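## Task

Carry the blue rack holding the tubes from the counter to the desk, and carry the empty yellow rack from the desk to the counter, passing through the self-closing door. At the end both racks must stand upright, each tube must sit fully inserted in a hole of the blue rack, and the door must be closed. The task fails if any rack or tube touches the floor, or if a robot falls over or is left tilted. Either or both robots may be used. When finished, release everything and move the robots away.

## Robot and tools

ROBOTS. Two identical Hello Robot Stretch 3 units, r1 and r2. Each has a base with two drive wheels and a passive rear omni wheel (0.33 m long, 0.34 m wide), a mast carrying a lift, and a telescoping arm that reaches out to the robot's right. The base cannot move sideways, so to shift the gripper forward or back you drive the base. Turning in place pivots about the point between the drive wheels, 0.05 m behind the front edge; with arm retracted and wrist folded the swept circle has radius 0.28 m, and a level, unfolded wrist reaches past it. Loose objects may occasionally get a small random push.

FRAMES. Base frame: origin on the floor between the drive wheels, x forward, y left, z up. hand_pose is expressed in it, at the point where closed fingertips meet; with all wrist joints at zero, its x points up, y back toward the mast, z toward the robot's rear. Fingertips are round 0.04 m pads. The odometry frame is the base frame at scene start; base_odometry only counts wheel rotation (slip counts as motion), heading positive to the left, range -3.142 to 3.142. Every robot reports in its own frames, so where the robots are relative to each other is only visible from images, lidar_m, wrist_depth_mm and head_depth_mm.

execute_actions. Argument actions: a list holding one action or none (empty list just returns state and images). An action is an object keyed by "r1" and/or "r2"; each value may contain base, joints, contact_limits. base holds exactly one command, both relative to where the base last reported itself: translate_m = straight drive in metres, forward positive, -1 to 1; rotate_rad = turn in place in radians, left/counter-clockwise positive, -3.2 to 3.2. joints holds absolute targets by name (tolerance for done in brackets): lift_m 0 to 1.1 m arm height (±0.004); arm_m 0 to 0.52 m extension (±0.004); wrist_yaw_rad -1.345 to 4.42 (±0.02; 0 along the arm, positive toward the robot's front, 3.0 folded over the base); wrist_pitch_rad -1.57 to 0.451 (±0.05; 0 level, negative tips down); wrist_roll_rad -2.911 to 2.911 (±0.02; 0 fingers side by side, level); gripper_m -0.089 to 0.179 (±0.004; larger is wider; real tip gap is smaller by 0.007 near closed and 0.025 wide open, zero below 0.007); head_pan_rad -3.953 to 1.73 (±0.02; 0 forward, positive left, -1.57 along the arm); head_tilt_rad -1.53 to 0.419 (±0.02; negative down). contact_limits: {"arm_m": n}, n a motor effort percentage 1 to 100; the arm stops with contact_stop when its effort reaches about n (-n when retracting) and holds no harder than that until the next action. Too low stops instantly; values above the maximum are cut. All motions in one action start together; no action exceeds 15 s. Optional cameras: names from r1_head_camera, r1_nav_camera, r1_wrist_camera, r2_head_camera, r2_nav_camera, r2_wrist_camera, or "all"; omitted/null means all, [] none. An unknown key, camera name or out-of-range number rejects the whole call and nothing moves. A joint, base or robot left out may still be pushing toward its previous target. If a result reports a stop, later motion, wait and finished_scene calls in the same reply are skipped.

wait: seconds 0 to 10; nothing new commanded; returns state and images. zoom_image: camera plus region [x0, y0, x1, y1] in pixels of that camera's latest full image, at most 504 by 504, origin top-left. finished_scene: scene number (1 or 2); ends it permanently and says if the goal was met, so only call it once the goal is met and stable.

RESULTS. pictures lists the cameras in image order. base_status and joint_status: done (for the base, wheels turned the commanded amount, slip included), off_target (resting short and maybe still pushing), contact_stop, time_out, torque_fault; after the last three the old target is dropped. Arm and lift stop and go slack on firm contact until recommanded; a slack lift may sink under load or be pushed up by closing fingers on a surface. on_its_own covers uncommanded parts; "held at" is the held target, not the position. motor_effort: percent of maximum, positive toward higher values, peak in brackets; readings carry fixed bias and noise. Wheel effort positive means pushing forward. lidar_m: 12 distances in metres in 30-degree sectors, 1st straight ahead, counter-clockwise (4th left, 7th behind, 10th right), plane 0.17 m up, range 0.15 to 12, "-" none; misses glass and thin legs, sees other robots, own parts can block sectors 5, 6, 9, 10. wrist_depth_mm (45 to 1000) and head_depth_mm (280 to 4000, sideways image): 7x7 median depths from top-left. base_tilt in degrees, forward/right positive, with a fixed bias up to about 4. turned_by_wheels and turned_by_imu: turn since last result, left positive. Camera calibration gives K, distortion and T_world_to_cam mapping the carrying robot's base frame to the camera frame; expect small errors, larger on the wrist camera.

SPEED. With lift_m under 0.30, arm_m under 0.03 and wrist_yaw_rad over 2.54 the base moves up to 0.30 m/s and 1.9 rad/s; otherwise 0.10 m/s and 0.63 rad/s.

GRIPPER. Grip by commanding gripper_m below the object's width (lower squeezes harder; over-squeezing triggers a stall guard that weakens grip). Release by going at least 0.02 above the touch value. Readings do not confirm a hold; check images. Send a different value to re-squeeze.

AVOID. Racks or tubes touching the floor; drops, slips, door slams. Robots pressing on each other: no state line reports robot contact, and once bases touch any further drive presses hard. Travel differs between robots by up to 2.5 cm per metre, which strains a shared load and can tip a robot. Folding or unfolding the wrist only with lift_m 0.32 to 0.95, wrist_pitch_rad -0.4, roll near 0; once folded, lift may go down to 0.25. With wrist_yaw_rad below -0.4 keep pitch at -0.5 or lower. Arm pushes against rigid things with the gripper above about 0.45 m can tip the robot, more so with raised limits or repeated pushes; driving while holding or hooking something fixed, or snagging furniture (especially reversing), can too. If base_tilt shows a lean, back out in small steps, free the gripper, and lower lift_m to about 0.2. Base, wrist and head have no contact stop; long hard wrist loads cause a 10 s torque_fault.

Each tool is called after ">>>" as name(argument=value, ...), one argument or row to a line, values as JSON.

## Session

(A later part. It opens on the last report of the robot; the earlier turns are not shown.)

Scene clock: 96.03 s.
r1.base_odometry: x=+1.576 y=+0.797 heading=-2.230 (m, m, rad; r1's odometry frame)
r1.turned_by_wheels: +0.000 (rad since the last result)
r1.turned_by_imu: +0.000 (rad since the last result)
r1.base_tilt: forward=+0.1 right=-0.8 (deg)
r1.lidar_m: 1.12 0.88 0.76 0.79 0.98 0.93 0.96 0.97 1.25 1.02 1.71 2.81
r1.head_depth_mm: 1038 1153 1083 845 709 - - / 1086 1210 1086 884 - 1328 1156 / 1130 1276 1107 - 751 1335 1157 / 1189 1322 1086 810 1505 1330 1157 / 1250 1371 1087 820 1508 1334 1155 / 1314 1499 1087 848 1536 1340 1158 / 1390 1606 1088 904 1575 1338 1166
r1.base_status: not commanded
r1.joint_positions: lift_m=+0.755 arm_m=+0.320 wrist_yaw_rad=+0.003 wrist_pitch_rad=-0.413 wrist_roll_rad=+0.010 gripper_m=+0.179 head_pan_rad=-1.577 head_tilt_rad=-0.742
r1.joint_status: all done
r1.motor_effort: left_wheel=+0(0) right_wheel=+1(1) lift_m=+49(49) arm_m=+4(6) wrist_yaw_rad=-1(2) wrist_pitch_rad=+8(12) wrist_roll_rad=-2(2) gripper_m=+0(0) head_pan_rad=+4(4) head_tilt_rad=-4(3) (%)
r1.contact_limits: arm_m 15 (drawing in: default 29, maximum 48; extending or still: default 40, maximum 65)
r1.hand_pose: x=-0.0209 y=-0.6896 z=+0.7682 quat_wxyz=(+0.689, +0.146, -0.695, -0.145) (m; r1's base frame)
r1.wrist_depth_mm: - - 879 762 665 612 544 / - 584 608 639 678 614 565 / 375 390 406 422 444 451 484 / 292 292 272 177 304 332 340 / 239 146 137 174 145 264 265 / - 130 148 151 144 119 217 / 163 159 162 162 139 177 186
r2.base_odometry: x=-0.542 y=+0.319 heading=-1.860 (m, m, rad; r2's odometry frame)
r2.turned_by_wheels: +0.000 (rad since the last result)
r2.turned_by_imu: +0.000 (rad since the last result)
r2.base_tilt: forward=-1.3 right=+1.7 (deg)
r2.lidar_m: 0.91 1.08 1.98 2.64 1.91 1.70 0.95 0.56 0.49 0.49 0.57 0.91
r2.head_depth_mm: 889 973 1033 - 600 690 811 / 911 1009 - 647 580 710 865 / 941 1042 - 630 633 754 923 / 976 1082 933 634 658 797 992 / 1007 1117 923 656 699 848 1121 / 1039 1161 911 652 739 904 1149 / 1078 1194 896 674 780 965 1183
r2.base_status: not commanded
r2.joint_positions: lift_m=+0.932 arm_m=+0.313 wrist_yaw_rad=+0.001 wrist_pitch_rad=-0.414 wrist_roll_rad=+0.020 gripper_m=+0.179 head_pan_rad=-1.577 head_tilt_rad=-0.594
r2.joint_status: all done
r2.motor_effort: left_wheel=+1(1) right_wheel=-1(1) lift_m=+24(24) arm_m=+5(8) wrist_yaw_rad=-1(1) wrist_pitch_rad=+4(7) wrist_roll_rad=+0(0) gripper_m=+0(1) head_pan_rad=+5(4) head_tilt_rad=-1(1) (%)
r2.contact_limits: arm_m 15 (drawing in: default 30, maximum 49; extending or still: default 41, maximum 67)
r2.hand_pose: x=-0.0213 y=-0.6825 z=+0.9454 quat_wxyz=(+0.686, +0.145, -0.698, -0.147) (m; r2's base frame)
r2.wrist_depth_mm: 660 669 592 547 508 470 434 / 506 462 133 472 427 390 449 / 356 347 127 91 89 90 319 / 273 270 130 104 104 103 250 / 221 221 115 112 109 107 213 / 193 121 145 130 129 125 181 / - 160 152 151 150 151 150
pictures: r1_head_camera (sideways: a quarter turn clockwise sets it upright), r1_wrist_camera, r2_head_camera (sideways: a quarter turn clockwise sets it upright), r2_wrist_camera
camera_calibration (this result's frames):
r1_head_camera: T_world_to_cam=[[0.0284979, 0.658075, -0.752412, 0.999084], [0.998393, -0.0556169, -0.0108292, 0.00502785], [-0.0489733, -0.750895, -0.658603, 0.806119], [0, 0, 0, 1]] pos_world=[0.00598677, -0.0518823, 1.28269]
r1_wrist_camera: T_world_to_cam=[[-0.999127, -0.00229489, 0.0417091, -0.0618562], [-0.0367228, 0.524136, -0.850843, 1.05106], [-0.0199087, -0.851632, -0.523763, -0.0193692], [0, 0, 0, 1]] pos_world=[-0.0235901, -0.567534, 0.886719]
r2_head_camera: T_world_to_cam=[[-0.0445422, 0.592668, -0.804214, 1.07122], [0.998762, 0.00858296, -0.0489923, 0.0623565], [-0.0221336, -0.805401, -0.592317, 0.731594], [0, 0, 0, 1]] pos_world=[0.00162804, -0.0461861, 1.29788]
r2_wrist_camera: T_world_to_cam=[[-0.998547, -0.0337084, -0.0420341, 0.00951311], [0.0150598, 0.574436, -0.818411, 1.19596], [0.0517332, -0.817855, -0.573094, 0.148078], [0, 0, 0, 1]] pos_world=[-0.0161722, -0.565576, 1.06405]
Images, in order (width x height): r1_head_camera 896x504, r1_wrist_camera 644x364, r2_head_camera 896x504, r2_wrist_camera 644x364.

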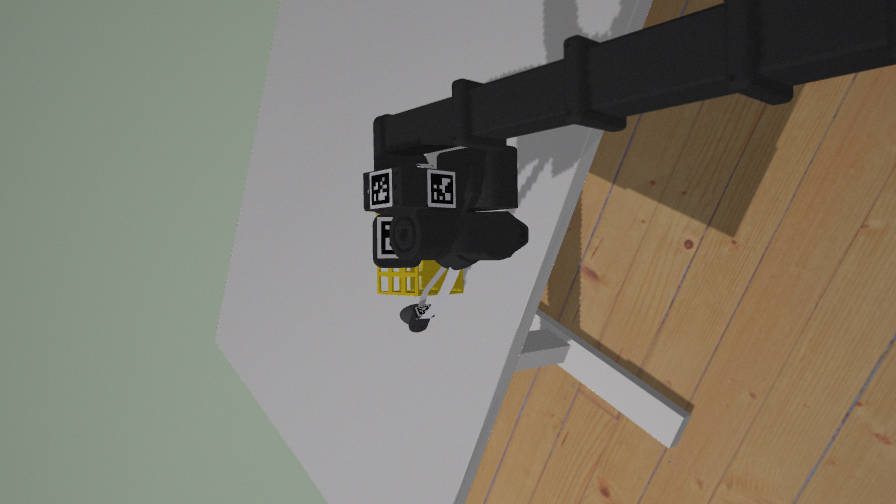

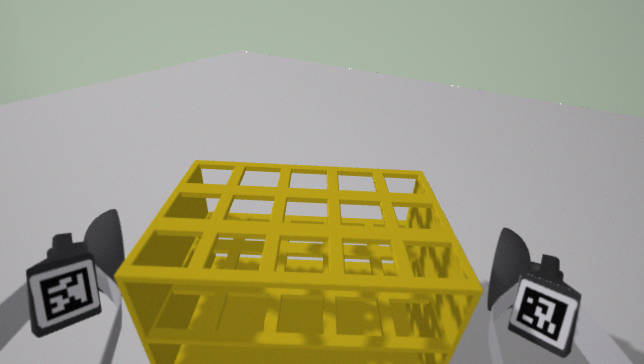

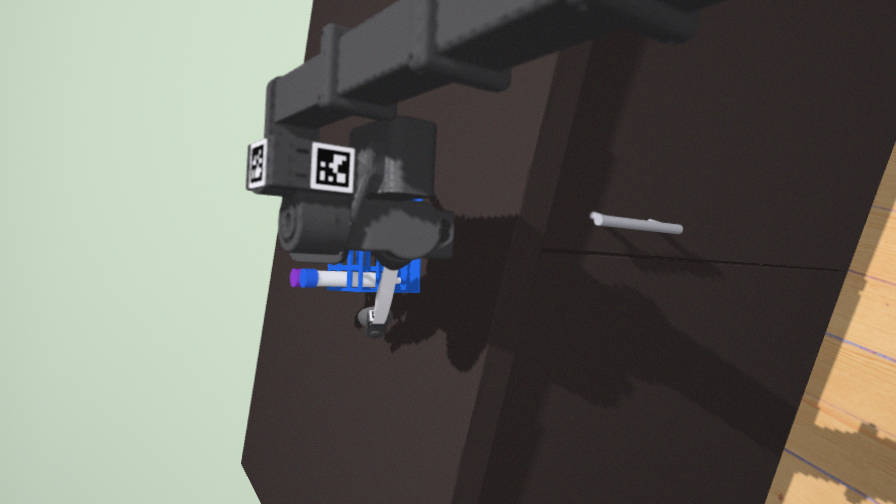

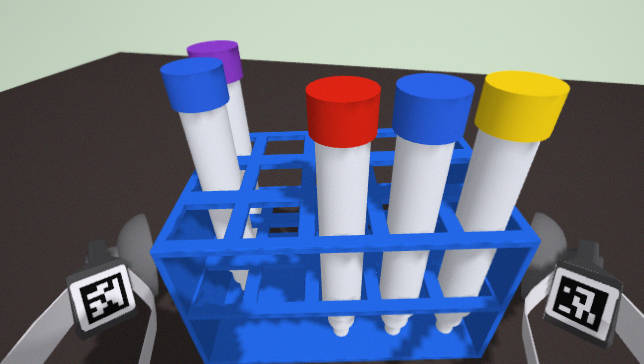

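>>> execute_actions(
  actions=[
    {"r1":{"joints":{"arm_m":0.332,"lift_m":0.735},"contact_limits":{"arm_m":15}},"r2":{"joints":{"arm_m":0.322,"lift_m":0.925},"contact_limits":{"arm_m":15}}},
  ],
  cameras=[],
)

>>> execute_actions(
  actions=[
    {"r1":{"joints":{"gripper_m":0.09}},"r2":{"joints":{"gripper_m":0.09}}},
  ],
  cameras=["r1_head_camera","r2_head_camera","r1_wrist_camera","r2_wrist_camera"],
)

Scene clock: 102.10 s.
r1.base_odometry: x=+1.576 y=+0.797 heading=-2.230 (m, m, rad; r1's odometry frame)
r1.turned_by_wheels: +0.000 (rad since the last result)
r1.turned_by_imu: -0.001 (rad since the last result)
r1.base_tilt: forward=+0.3 right=-0.8 (deg)
r1.lidar_m: 1.12 0.88 0.76 0.79 0.98 0.93 0.96 0.98 1.25 1.02 1.71 2.83
r1.head_depth_mm: 1040 1157 1083 846 701 1365 - / 1086 1212 1084 871 - 1303 1133 / 1131 1280 1085 - 749 1334 1159 / 1189 1321 1083 806 1500 1330 1155 / 1245 1368 1085 832 1503 1336 1157 / 1312 1498 1086 847 1549 1340 1160 / 1386 1618 1089 904 1576 1344 1161
r1.base_status: not commanded
r1.joint_positions: lift_m=+0.735 arm_m=+0.332 wrist_yaw_rad=+0.003 wrist_pitch_rad=-0.414 wrist_roll_rad=+0.010 gripper_m=+0.179 head_pan_rad=-1.577 head_tilt_rad=-0.742
r1.joint_status: all done
r1.motor_effort: left_wheel=+0(0) right_wheel=+1(1) lift_m=+26(43) arm_m=+4(4) wrist_yaw_rad=-2(1) wrist_pitch_rad=+9(9) wrist_roll_rad=-2(2) gripper_m=+0(0) head_pan_rad=+4(4) head_tilt_rad=-3(3) (%)
r1.contact_limits: arm_m 15 (drawing in: default 29, maximum 48; extending or still: default 40, maximum 65)
r1.hand_pose: x=-0.0209 y=-0.7015 z=+0.7490 quat_wxyz=(+0.689, +0.146, -0.695, -0.145) (m; r1's base frame)
r1.wrist_depth_mm: - - 841 756 668 595 538 / - 502 536 571 600 616 558 / 333 345 358 369 388 399 419 / 250 244 141 141 143 290 300 / 213 108 109 144 118 217 234 / - 125 139 142 143 108 193 / 144 141 145 144 145 151 164
r2.base_odometry: x=-0.542 y=+0.319 heading=-1.860 (m, m, rad; r2's odometry frame)
r2.turned_by_wheels: +0.000 (rad since the last result)
r2.turned_by_imu: +0.000 (rad since the last result)
r2.base_tilt: forward=-1.2 right=+1.7 (deg)
r2.lidar_m: 0.91 1.08 1.98 2.65 1.91 1.70 0.95 0.56 0.49 0.49 0.57 0.91
r2.head_depth_mm: 888 980 1038 - 608 695 812 / 914 1009 1062 648 579 710 861 / 945 1043 - 629 633 753 920 / 975 1081 864 635 657 798 992 / 1002 1119 928 656 700 847 1124 / 1040 1165 907 652 738 903 1145 / 1086 1198 897 672 782 970 1183
r2.base_status: not commanded
r2.joint_positions: lift_m=+0.925 arm_m=+0.322 wrist_yaw_rad=+0.001 wrist_pitch_rad=-0.415 wrist_roll_rad=+0.020 gripper_m=+0.179 head_pan_rad=-1.577 head_tilt_rad=-0.594
r2.joint_status: all done
r2.motor_effort: left_wheel=+1(1) right_wheel=-1(1) lift_m=+20(22) arm_m=+6(6) wrist_yaw_rad=-1(1) wrist_pitch_rad=+5(5) wrist_roll_rad=+0(0) gripper_m=+1(0) head_pan_rad=+5(5) head_tilt_rad=-2(2) (%)
r2.contact_limits: arm_m 15 (drawing in: default 30, maximum 49; extending or still: default 41, maximum 67)
r2.hand_pose: x=-0.0213 y=-0.6914 z=+0.9385 quat_wxyz=(+0.685, +0.145, -0.698, -0.147) (m; r2's base frame)
r2.wrist_depth_mm: 653 648 578 543 494 462 430 / 485 407 132 81 79 78 363 / 341 317 140 83 84 85 302 / 261 258 119 94 95 97 240 / 213 122 105 100 100 99 205 / 185 111 146 121 120 117 173 / - 150 143 144 143 142 143
pictures: none
No camera images: the call's "cameras" was empty. Leave "cameras" out to get every camera's image.

Scene clock: 103.47 s.
r1.base_odometry: x=+1.576 y=+0.797 heading=-2.230 (m, m, rad; r1's odometry frame)
r1.turned_by_wheels: +0.000 (rad since the last result)
r1.turned_by_imu: +0.000 (rad since the last result)
r1.base_tilt: forward=+0.1 right=-0.7 (deg)
r1.lidar_m: 1.12 0.88 0.76 0.79 0.98 0.93 0.96 0.98 1.25 1.02 1.71 2.82
r1.head_depth_mm: 1042 1157 1084 843 700 1359 - / 1086 1212 1085 872 - 1300 1139 / 1135 1275 1086 - 748 1340 1156 / 1194 1325 1088 - 1489 1332 1156 / 1244 1367 1083 846 1514 1336 1153 / 1313 1489 1087 850 1541 1336 1162 / 1390 1602 1087 904 1576 1334 1158
r1.base_status: not commanded
r1.joint_positions: lift_m=+0.735 arm_m=+0.332 wrist_yaw_rad=+0.003 wrist_pitch_rad=-0.414 wrist_roll_rad=+0.010 gripper_m=+0.092 head_pan_rad=-1.577 head_tilt_rad=-0.742
r1.joint_status: all done
r1.motor_effort: left_wheel=-1(0) right_wheel=+1(1) lift_m=+26(25) arm_m=+4(4) wrist_yaw_rad=-1(2) wrist_pitch_rad=+9(9) wrist_roll_rad=-2(2) gripper_m=-30(100) head_pan_rad=+4(4) head_tilt_rad=-4(4) (%)
r1.hand_pose: x=-0.0210 y=-0.7015 z=+0.7490 quat_wxyz=(+0.689, +0.146, -0.695, -0.146) (m; r1's base frame)
r1.wrist_depth_mm: - - 879 747 656 594 540 / - 503 534 577 598 618 556 / 337 342 180 342 383 399 427 / 253 247 160 143 156 291 301 / 206 134 154 152 151 219 235 / 178 136 164 168 147 186 191 / 144 148 149 151 152 155 164
r2.base_odometry: x=-0.542 y=+0.319 heading=-1.860 (m, m, rad; r2's odometry frame)
r2.turned_by_wheels: +0.000 (rad since the last result)
r2.turned_by_imu: +0.000 (rad since the last result)
r2.base_tilt: forward=-1.3 right=+1.7 (deg)
r2.lidar_m: 0.91 1.08 1.98 2.64 1.91 1.70 0.95 0.56 0.49 0.49 0.57 0.91
r2.head_depth_mm: 886 975 1033 - 608 695 810 / 915 1011 1066 646 581 711 863 / 941 1043 - 629 634 752 923 / 976 1076 884 632 657 796 994 / 1006 1123 922 656 699 847 1126 / 1040 1170 908 651 735 906 1143 / 1074 1207 895 671 781 968 1181
r2.base_status: not commanded
r2.joint_positions: lift_m=+0.925 arm_m=+0.322 wrist_yaw_rad=+0.001 wrist_pitch_rad=-0.416 wrist_roll_rad=+0.020 gripper_m=+0.091 head_pan_rad=-1.577 head_tilt_rad=-0.594
r2.joint_status: all done
r2.motor_effort: left_wheel=+1(1) right_wheel=-1(1) lift_m=+20(20) arm_m=+5(6) wrist_yaw_rad=-1(1) wrist_pitch_rad=+5(5) wrist_roll_rad=+0(0) gripper_m=-22(100) head_pan_rad=+4(4) head_tilt_rad=-2(1) (%)
r2.hand_pose: x=-0.0214 y=-0.6913 z=+0.9383 quat_wxyz=(+0.685, +0.145, -0.698, -0.147) (m; r2's base frame)
r2.wrist_depth_mm: 649 651 567 534 492 455 429 / 485 464 129 89 88 87 423 / 339 332 143 102 101 101 305 / 260 258 135 112 110 109 240 / 212 203 151 130 125 119 198 / 178 - 162 160 145 137 168 / 158 151 152 151 149 148 146
pictures: r1_head_camera (sideways: a quarter turn clockwise sets it upright), r1_wrist_camera, r2_head_camera (sideways: a quarter turn clockwise sets it upright), r2_wrist_camera
camera_calibration (this result's frames):
r1_head_camera: T_world_to_cam=[[0.028498, 0.658075, -0.752413, 0.999084], [0.998393, -0.055617, -0.0108292, 0.00502783], [-0.0489734, -0.750895, -0.658603, 0.806119], [0, 0, 0, 1]] pos_world=[0.00598676, -0.0518823, 1.28269]
r1_wrist_camera: T_world_to_cam=[[-0.999126, -0.00227085, 0.0417341, -0.0610961], [-0.0367188, 0.524678, -0.850508, 1.04105], [-0.0199656, -0.851298, -0.524303, -0.0389844], [0, 0, 0, 1]] pos_world=[-0.0235948, -0.579545, 0.867535]
r2_head_camera: T_world_to_cam=[[-0.0445423, 0.592668, -0.804214, 1.07122], [0.998762, 0.00858308, -0.0489923, 0.0623565], [-0.0221335, -0.805401, -0.592317, 0.731594], [0, 0, 0, 1]] pos_world=[0.00162804, -0.0461861, 1.29788]
r2_wrist_camera: T_world_to_cam=[[-0.99856, -0.0332621, -0.0420786, 0.00918014], [0.0152815, 0.575565, -0.817613, 1.1953], [0.0514145, -0.817079, -0.574229, 0.138385], [0, 0, 0, 1]] pos_world=[-0.0162141, -0.574598, 1.05715]
Images, in order (width x height): r1_head_camera 896x504, r1_wrist_camera 644x364, r2_head_camera 896x504, r2_wrist_camera 644x364.

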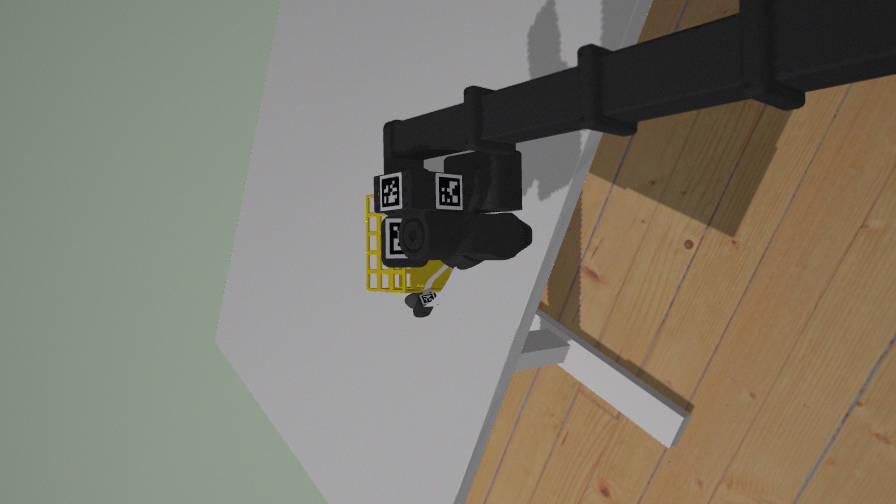

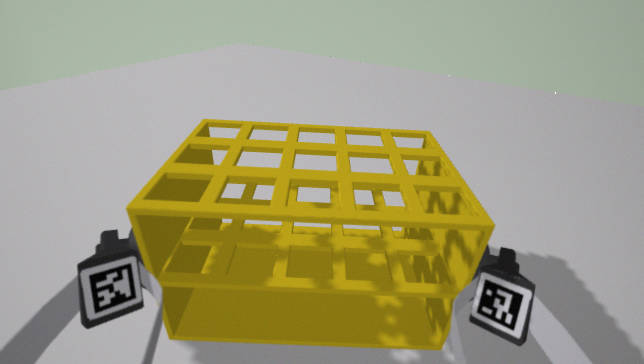

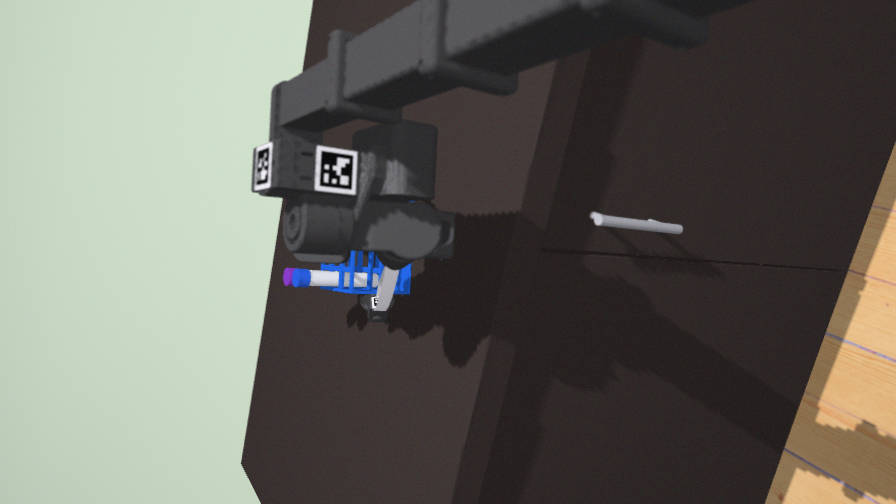

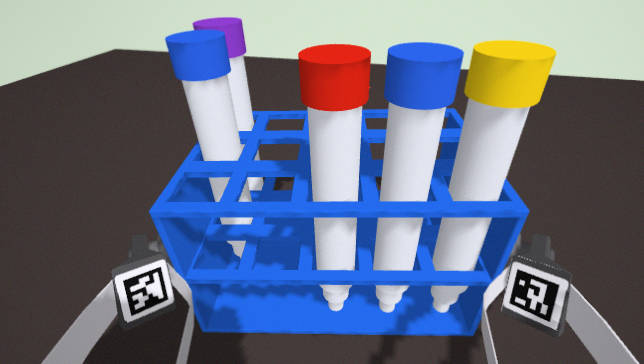

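>>> execute_actions(
  actions=[
    {"r1":{"joints":{"gripper_m":0.07,"lift_m":0.765}},"r2":{"joints":{"gripper_m":0.06,"lift_m":0.95}}},
  ],
  cameras=["r1_head_camera","r2_head_camera","r1_wrist_camera","r2_wrist_camera"],
)

Scene clock: 106.67 s.
r1.base_odometry: x=+1.576 y=+0.797 heading=-2.230 (m, m, rad; r1's odometry frame)
r1.turned_by_wheels: +0.000 (rad since the last result)
r1.turned_by_imu: +0.000 (rad since the last result)
r1.base_tilt: forward=+0.2 right=-0.9 (deg)
r1.lidar_m: 1.12 0.88 0.76 0.79 0.98 0.93 0.96 0.98 1.25 1.02 1.71 2.82
r1.head_depth_mm: 1034 1156 1085 843 710 - - / 1084 1214 1087 902 749 1330 1156 / 1133 1275 1129 - 748 1335 1155 / 1190 1320 1089 795 1462 1331 1155 / 1248 1361 1088 846 1505 1331 1157 / 1323 1497 1089 847 1540 1338 1155 / 1390 1598 1088 904 1577 1339 1160
r1.base_status: not commanded
r1.joint_positions: lift_m=+0.765 arm_m=+0.332 wrist_yaw_rad=+0.003 wrist_pitch_rad=-0.420 wrist_roll_rad=+0.010 gripper_m=+0.072 head_pan_rad=-1.577 head_tilt_rad=-0.742
r1.joint_status: all done
r1.motor_effort: left_wheel=+0(0) right_wheel=+1(1) lift_m=+50(53) arm_m=+4(4) wrist_yaw_rad=+0(2) wrist_pitch_rad=+12(13) wrist_roll_rad=-2(2) gripper_m=-41(100) head_pan_rad=+4(4) head_tilt_rad=-3(3) (%)
r1.hand_pose: x=-0.0210 y=-0.7007 z=+0.7767 quat_wxyz=(+0.689, +0.148, -0.694, -0.148) (m; r1's base frame)
r1.wrist_depth_mm: - - 897 743 657 590 545 / - 612 615 658 679 638 575 / 393 404 390 442 447 485 503 / 299 289 144 141 157 342 354 / 244 140 161 159 152 264 277 / 210 136 163 168 150 226 228 / 171 173 158 156 158 184 194
r2.base_odometry: x=-0.542 y=+0.319 heading=-1.860 (m, m, rad; r2's odometry frame)
r2.turned_by_wheels: +0.000 (rad since the last result)
r2.turned_by_imu: +0.000 (rad since the last result)
r2.base_tilt: forward=-1.2 right=+1.7 (deg)
r2.lidar_m: 0.91 1.08 1.98 2.63 1.91 1.70 0.95 0.56 0.49 0.49 0.57 0.91
r2.head_depth_mm: 888 971 1033 - 562 678 807 / 918 1001 - 673 580 711 862 / 946 1028 - 646 632 752 923 / 978 1080 729 638 657 796 991 / 1005 1120 926 655 698 847 1125 / 1040 1163 912 652 738 905 1154 / 1075 1203 897 672 779 970 1184
r2.base_status: not commanded
r2.joint_positions: lift_m=+0.950 arm_m=+0.322 wrist_yaw_rad=+0.001 wrist_pitch_rad=-0.426 wrist_roll_rad=+0.020 gripper_m=+0.062 head_pan_rad=-1.577 head_tilt_rad=-0.594
r2.joint_status: all done
r2.motor_effort: left_wheel=+2(1) right_wheel=-1(1) lift_m=+25(25) arm_m=+5(5) wrist_yaw_rad=-1(1) wrist_pitch_rad=+8(8) wrist_roll_rad=+0(0) gripper_m=-32(100) head_pan_rad=+4(5) head_tilt_rad=-1(2) (%)
r2.hand_pose: x=-0.0214 y=-0.6901 z=+0.9608 quat_wxyz=(+0.685, +0.148, -0.697, -0.151) (m; r2's base frame)
r2.wrist_depth_mm: 645 658 581 532 498 455 427 / 615 524 133 100 100 98 449 / 383 379 157 145 110 110 345 / 298 294 137 116 115 118 273 / 243 240 154 144 129 125 227 / 205 - 162 151 142 136 194 / 182 172 157 156 154 167 168
pictures: r1_head_camera (sideways: a quarter turn clockwise sets it upright), r1_wrist_camera, r2_head_camera (sideways: a quarter turn clockwise sets it upright), r2_wrist_camera
camera_calibration (this result's frames):
r1_head_camera: T_world_to_cam=[[0.028498, 0.658075, -0.752413, 0.999084], [0.998393, -0.055617, -0.0108292, 0.00502784], [-0.0489734, -0.750895, -0.658603, 0.806119], [0, 0, 0, 1]] pos_world=[0.00598676, -0.0518823, 1.28269]
r1_wrist_camera: T_world_to_cam=[[-0.999117, -0.00262336, 0.0419214, -0.0626423], [-0.0369369, 0.530068, -0.84715, 1.06533], [-0.0199988, -0.847951, -0.529697, -0.0172658], [0, 0, 0, 1]] pos_world=[-0.0235824, -0.579501, 0.895973]
r2_head_camera: T_world_to_cam=[[-0.0445422, 0.592668, -0.804214, 1.07122], [0.998762, 0.00858284, -0.0489923, 0.0623565], [-0.0221337, -0.805401, -0.592317, 0.731594], [0, 0, 0, 1]] pos_world=[0.00162803, -0.0461861, 1.29788]
r2_wrist_camera: T_world_to_cam=[[-0.998561, -0.0328436, -0.0423985, 0.0107633], [0.0152766, 0.583617, -0.811885, 1.21303], [0.0514098, -0.811364, -0.582276, 0.164], [0, 0, 0, 1]] pos_world=[-0.0162143, -0.574526, 1.08079]
Images, in order (width x height): r1_head_camera 896x504, r1_wrist_camera 644x364, r2_head_camera 896x504, r2_wrist_camera 644x364.

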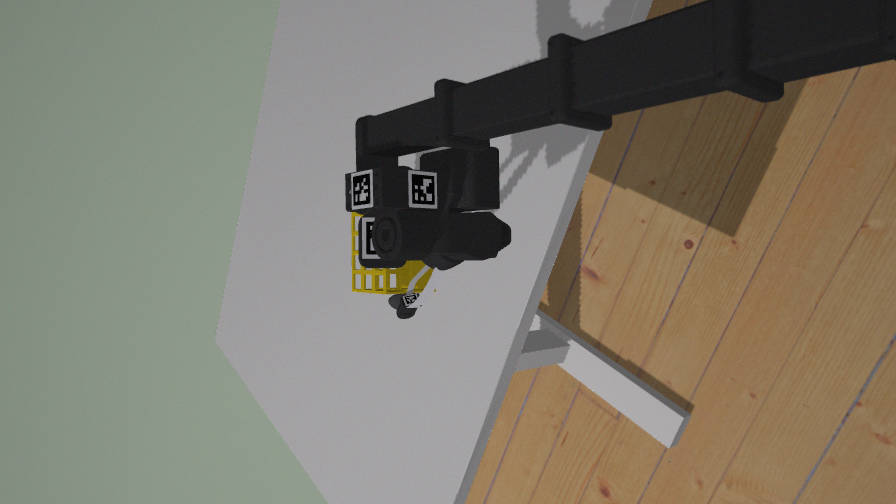

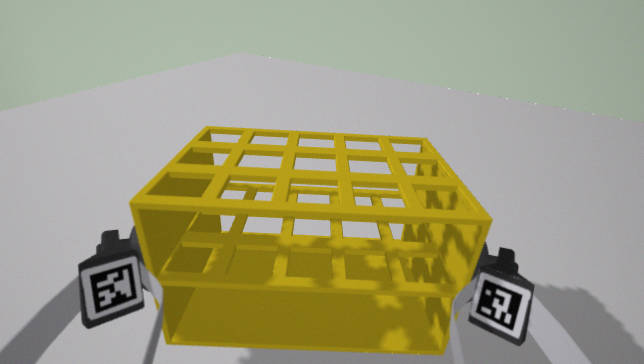

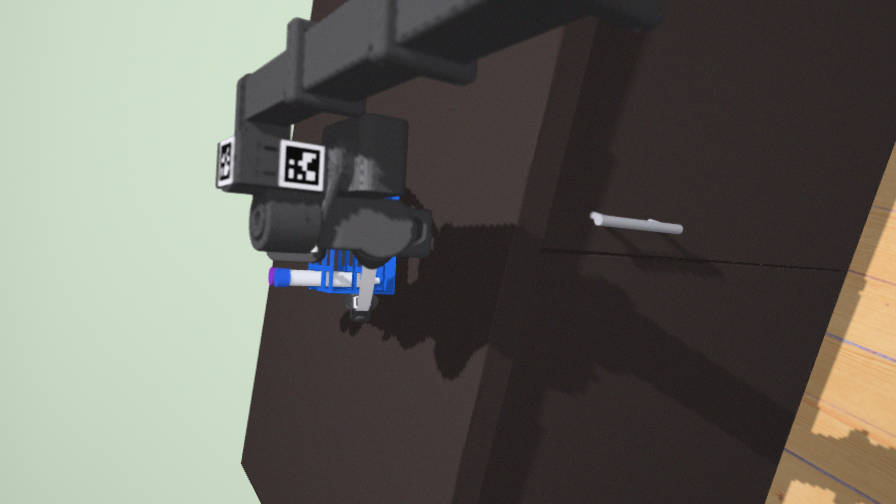

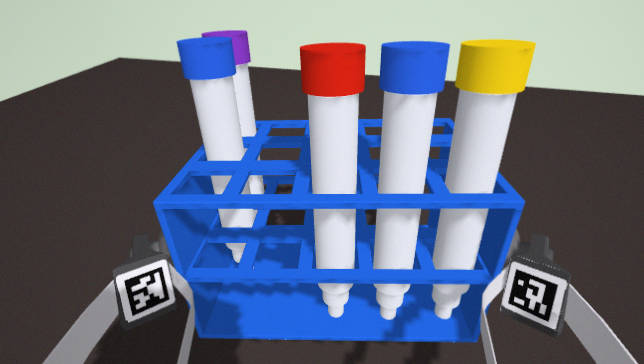

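>>> execute_actions(
  actions=[],
  cameras=["r1_wrist_camera","r2_wrist_camera"],
)

Scene clock: 110.43 s.
r1.base_odometry: x=+1.576 y=+0.797 heading=-2.230 (m, m, rad; r1's odometry frame)
r1.turned_by_wheels: +0.000 (rad since the last result)
r1.turned_by_imu: -0.001 (rad since the last result)
r1.base_tilt: forward=+0.3 right=-0.7 (deg)
r1.lidar_m: 1.12 0.88 0.76 0.79 0.98 0.93 0.96 0.98 1.25 1.02 1.71 2.82
r1.head_depth_mm: 1039 1159 1081 845 708 - - / 1083 1214 1083 899 750 1330 1157 / 1136 1278 1131 - 751 1329 1157 / 1187 1319 1085 796 1458 1336 1157 / 1246 1368 1084 845 1501 1333 1161 / 1318 1494 1090 847 1538 1334 1157 / 1388 1615 1092 906 1579 1341 1163
r1.base_status: not commanded
r1.joint_positions: lift_m=+0.765 arm_m=+0.332 wrist_yaw_rad=+0.003 wrist_pitch_rad=-0.420 wrist_roll_rad=+0.010 gripper_m=+0.091 head_pan_rad=-1.577 head_tilt_rad=-0.742
r1.joint_status: all done
r1.on_its_own: gripper_m is held at +0.090, not at your +0.070, by its stall guard, which is still easing
r1.motor_effort: left_wheel=+0(0) right_wheel=+1(1) lift_m=+50(53) arm_m=+4(4) wrist_yaw_rad=-2(2) wrist_pitch_rad=+12(13) wrist_roll_rad=-2(2) gripper_m=-30(100) head_pan_rad=+4(4) head_tilt_rad=-3(3) (%)
r1.hand_pose: x=-0.0210 y=-0.7007 z=+0.7767 quat_wxyz=(+0.689, +0.148, -0.694, -0.148) (m; r1's base frame)
r1.wrist_depth_mm: - - 857 737 675 595 538 / - 601 633 641 686 639 572 / 395 400 391 435 457 471 493 / 299 290 144 140 157 346 357 / 242 140 162 158 153 262 277 / 211 137 164 168 148 225 228 / 171 174 159 156 158 184 195
r2.base_odometry: x=-0.542 y=+0.319 heading=-1.860 (m, m, rad; r2's odometry frame)
r2.turned_by_wheels: +0.000 (rad since the last result)
r2.turned_by_imu: +0.000 (rad since the last result)
r2.base_tilt: forward=-1.2 right=+1.7 (deg)
r2.lidar_m: 0.91 1.08 1.98 2.65 1.91 1.71 0.95 0.56 0.49 0.49 0.57 0.91
r2.head_depth_mm: 887 976 1036 - 562 678 811 / 914 1002 - 672 580 710 861 / 943 1032 - 647 633 750 921 / 974 1074 729 639 656 796 992 / 1003 1125 927 656 699 846 1128 / 1043 1165 907 653 736 903 1138 / 1077 1198 900 673 781 968 1184
r2.base_status: not commanded
r2.joint_positions: lift_m=+0.950 arm_m=+0.322 wrist_yaw_rad=+0.001 wrist_pitch_rad=-0.426 wrist_roll_rad=+0.020 gripper_m=+0.080 head_pan_rad=-1.577 head_tilt_rad=-0.594
r2.joint_status: all done
r2.on_its_own: gripper_m is held at +0.081, not at your +0.060, by its stall guard, which is still easing
r2.motor_effort: left_wheel=+1(1) right_wheel=-1(1) lift_m=+25(25) arm_m=+5(5) wrist_yaw_rad=+0(1) wrist_pitch_rad=+8(8) wrist_roll_rad=+0(0) gripper_m=-3(100) head_pan_rad=+5(5) head_tilt_rad=-3(2) (%)
r2.hand_pose: x=-0.0214 y=-0.6901 z=+0.9608 quat_wxyz=(+0.685, +0.148, -0.697, -0.151) (m; r2's base frame)
r2.wrist_depth_mm: 649 660 578 538 497 457 430 / 614 522 133 100 100 98 449 / 384 375 158 145 111 110 346 / 296 294 137 116 115 118 274 / 243 240 153 144 130 125 226 / 205 - 162 151 142 137 194 / - 172 158 155 154 166 168
pictures: r1_wrist_camera, r2_wrist_camera
camera_calibration (this result's frames):
r1_wrist_camera: T_world_to_cam=[[-0.999117, -0.00262324, 0.0419212, -0.062642], [-0.0369366, 0.530068, -0.84715, 1.06533], [-0.0199988, -0.847951, -0.529697, -0.0172658], [0, 0, 0, 1]] pos_world=[-0.0235824, -0.579501, 0.895973]
r2_wrist_camera: T_world_to_cam=[[-0.998561, -0.0328432, -0.0423987, 0.0107638], [0.0152771, 0.583617, -0.811885, 1.21303], [0.0514095, -0.811364, -0.582276, 0.164], [0, 0, 0, 1]] pos_world=[-0.0162144, -0.574526, 1.08079]
Images, in order (width x height): r1_wrist_camera 644x364, r2_wrist_camera 644x364.

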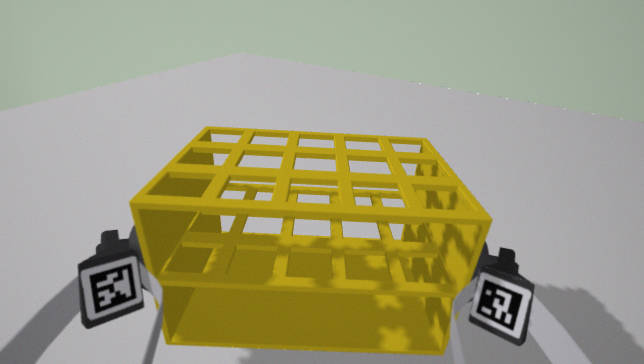

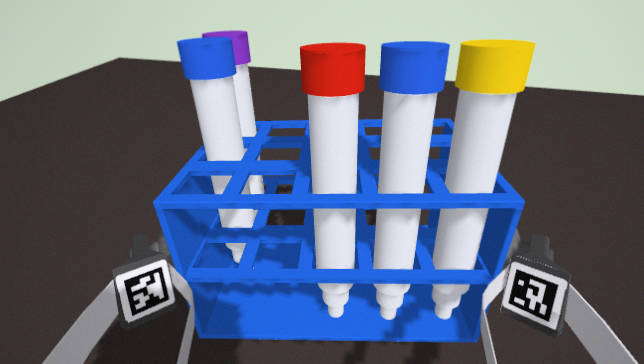

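The stall guard is easing; let me see where it settles while still over the tables.

>>> wait(
  seconds=5,
)

Scene clock: 117.07 s.
r1.base_odometry: x=+1.576 y=+0.797 heading=-2.230 (m, m, rad; r1's odometry frame)
r1.turned_by_wheels: +0.000 (rad since the last result)
r1.turned_by_imu: -0.001 (rad since the last result)
r1.base_tilt: forward=+0.3 right=-0.7 (deg)
r1.lidar_m: 1.12 0.88 0.76 0.79 0.98 0.93 0.96 0.98 1.25 1.02 1.71 2.82
r1.head_depth_mm: 1040 1157 1082 845 710 - - / 1086 1210 1086 904 750 1333 1156 / 1131 1277 1126 - 751 1333 1157 / 1188 1321 1086 796 1457 1335 1157 / 1244 1368 1088 846 1505 1331 1159 / 1318 1492 1084 849 1534 1334 1159 / 1391 1608 1090 906 1575 1335 1161
r1.base_status: not commanded
r1.joint_positions: lift_m=+0.765 arm_m=+0.332 wrist_yaw_rad=+0.003 wrist_pitch_rad=-0.420 wrist_roll_rad=+0.010 gripper_m=+0.104 head_pan_rad=-1.577 head_tilt_rad=-0.742
r1.joint_status: all done
r1.on_its_own: gripper_m is held at +0.103, not at your +0.070, by its stall guard, which is not easing now
r1.motor_effort: left_wheel=+0(0) right_wheel=+1(1) lift_m=+50(53) arm_m=+4(4) wrist_yaw_rad=-2(2) wrist_pitch_rad=+12(13) wrist_roll_rad=-2(2) gripper_m=-24(100) head_pan_rad=+4(4) head_tilt_rad=-4(3) (%)
r1.hand_pose: x=-0.0210 y=-0.7007 z=+0.7767 quat_wxyz=(+0.689, +0.148, -0.694, -0.148) (m; r1's base frame)
r1.wrist_depth_mm: - - 859 755 665 598 524 / - 600 621 646 679 622 568 / 394 404 392 434 462 469 488 / 299 288 144 141 157 343 360 / 242 140 164 159 154 261 277 / 211 136 163 169 151 225 227 / 171 173 157 157 158 185 194
r2.base_odometry: x=-0.542 y=+0.319 heading=-1.860 (m, m, rad; r2's odometry frame)
r2.turned_by_wheels: +0.000 (rad since the last result)
r2.turned_by_imu: +0.001 (rad since the last result)
r2.base_tilt: forward=-1.3 right=+1.7 (deg)
r2.lidar_m: 0.91 1.08 1.98 2.64 1.91 1.71 0.95 0.56 0.49 0.49 0.57 0.91
r2.head_depth_mm: 889 976 1035 - 562 679 814 / 916 1004 - 674 580 709 862 / 943 1035 - 646 633 750 924 / 973 1079 729 638 657 797 994 / 1007 1123 926 655 701 846 1128 / 1042 1163 908 653 739 909 1139 / 1079 1201 896 672 778 973 1187
r2.base_status: not commanded
r2.joint_positions: lift_m=+0.950 arm_m=+0.322 wrist_yaw_rad=+0.001 wrist_pitch_rad=-0.426 wrist_roll_rad=+0.020 gripper_m=+0.086 head_pan_rad=-1.577 head_tilt_rad=-0.594
r2.joint_status: all done
r2.on_its_own: gripper_m is held at +0.084, not at your +0.060, by its stall guard, which is not easing now
r2.motor_effort: left_wheel=+1(1) right_wheel=-1(1) lift_m=+25(25) arm_m=+5(5) wrist_yaw_rad=-1(1) wrist_pitch_rad=+8(8) wrist_roll_rad=+0(0) gripper_m=-23(100) head_pan_rad=+5(5) head_tilt_rad=-2(2) (%)
r2.hand_pose: x=-0.0214 y=-0.6901 z=+0.9608 quat_wxyz=(+0.685, +0.148, -0.697, -0.151) (m; r2's base frame)
r2.wrist_depth_mm: 640 652 583 537 491 455 426 / 622 522 133 101 100 99 452 / 385 376 158 145 110 110 344 / 298 292 137 116 115 119 273 / 243 240 154 145 129 125 227 / 206 - 162 150 142 136 194 / - 173 157 156 154 166 168
wait: 5.00 s; at rest from the start
pictures: r1_head_camera (sideways: a quarter turn clockwise sets it upright), r1_nav_camera (sideways: a quarter turn counterclockwise sets it upright), r1_wrist_camera, r2_head_camera (sideways: a quarter turn clockwise sets it upright), r2_nav_camera (sideways: a quarter turn counterclockwise sets it upright), r2_wrist_camera
camera_calibration (this result's frames):
r1_head_camera: T_world_to_cam=[[0.0284979, 0.658075, -0.752413, 0.999084], [0.998393, -0.0556169, -0.0108292, 0.00502784], [-0.0489733, -0.750895, -0.658603, 0.806119], [0, 0, 0, 1]] pos_world=[0.00598677, -0.0518823, 1.28269]
r1_nav_camera: T_world_to_cam=[[-0.0064686, -0.710524, 0.703643, -0.874954], [-0.998422, 0.0438472, 0.0350975, 0.0159511], [-0.0557903, -0.702305, -0.709686, 0.876062], [0, 0, 0, 1]] pos_world=[0.059142, -0.00711213, 1.23682]
r1_wrist_camera: T_world_to_cam=[[-0.999117, -0.0026232, 0.0419212, -0.062642], [-0.0369366, 0.530068, -0.84715, 1.06533], [-0.0199988, -0.847951, -0.529697, -0.0172656], [0, 0, 0, 1]] pos_world=[-0.0235824, -0.579501, 0.895973]
r2_head_camera: T_world_to_cam=[[-0.0445422, 0.592668, -0.804214, 1.07122], [0.998762, 0.00858295, -0.0489923, 0.0623565], [-0.0221336, -0.805401, -0.592317, 0.731594], [0, 0, 0, 1]] pos_world=[0.00162804, -0.0461861, 1.29788]
r2_nav_camera: T_world_to_cam=[[0.0228521, -0.56316, 0.826032, -1.03446], [-0.999014, 0.0185862, 0.040309, 0.0108311], [-0.0380533, -0.826139, -0.56218, 0.688112], [0, 0, 0, 1]] pos_world=[0.0606448, -0.0142922, 1.2409]
r2_wrist_camera: T_world_to_cam=[[-0.998561, -0.0328434, -0.0423985, 0.0107634], [0.0152767, 0.583617, -0.811885, 1.21303], [0.0514096, -0.811364, -0.582276, 0.164], [0, 0, 0, 1]] pos_world=[-0.0162143, -0.574526, 1.08079]
Images, in order (width x height): r1_head_camera 896x504, r1_nav_camera 672x504, r1_wrist_camera 644x364, r2_head_camera 896x504, r2_nav_camera 672x504, r2_wrist_camera 644x364.

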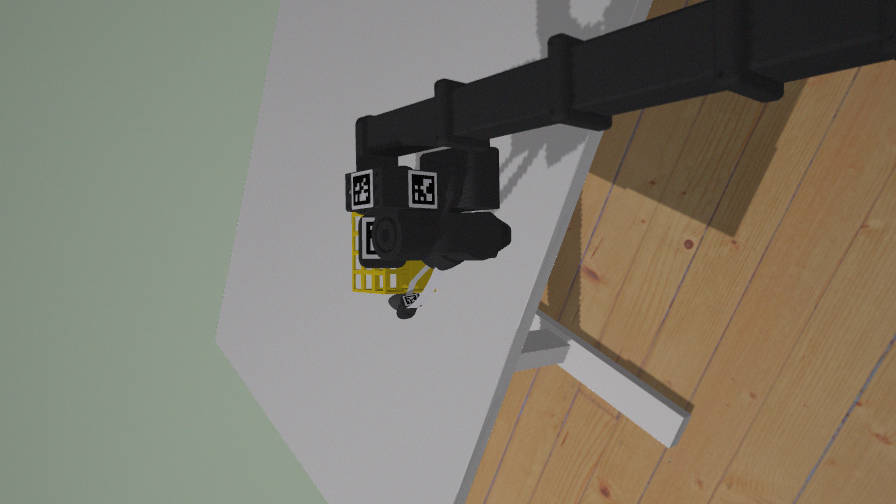

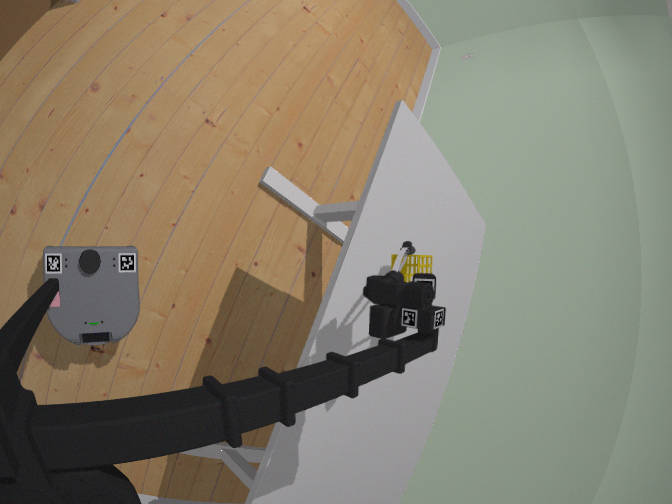

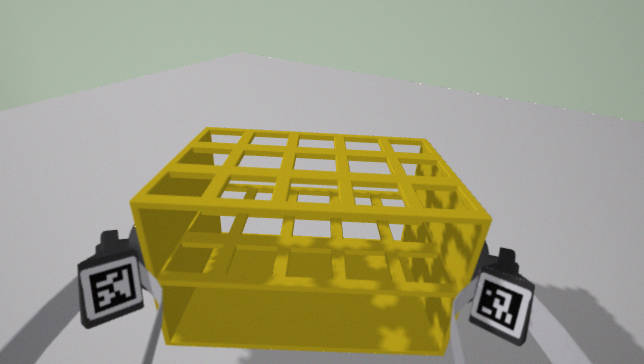

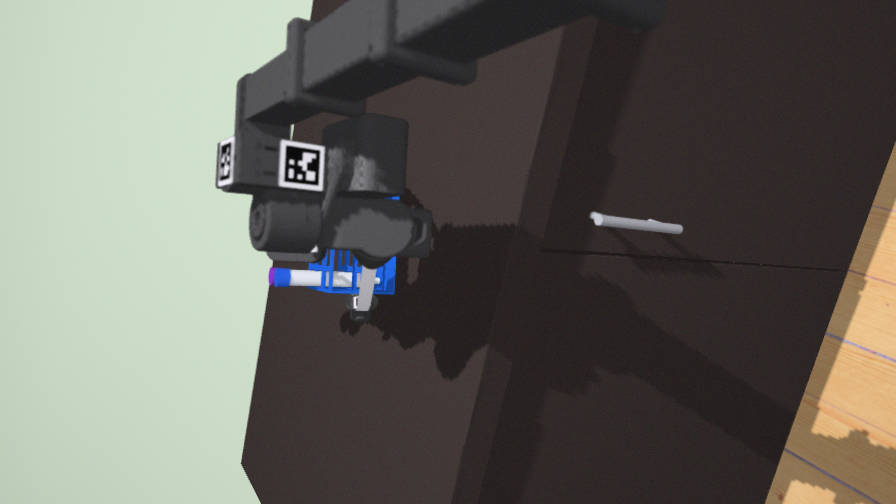

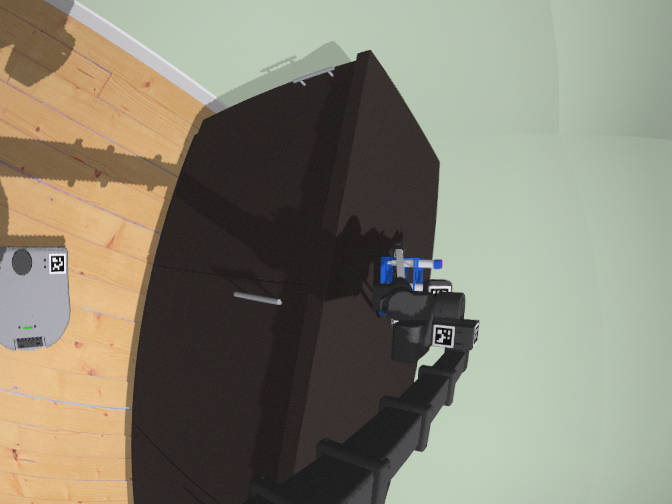

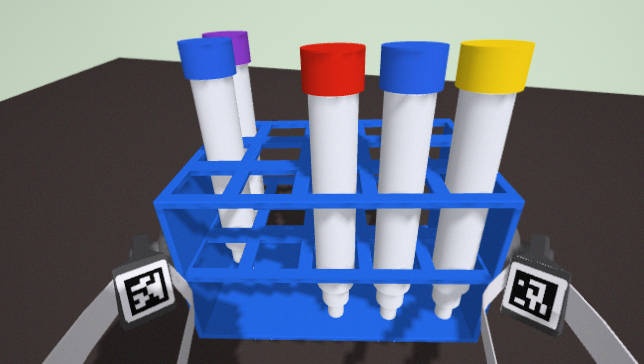

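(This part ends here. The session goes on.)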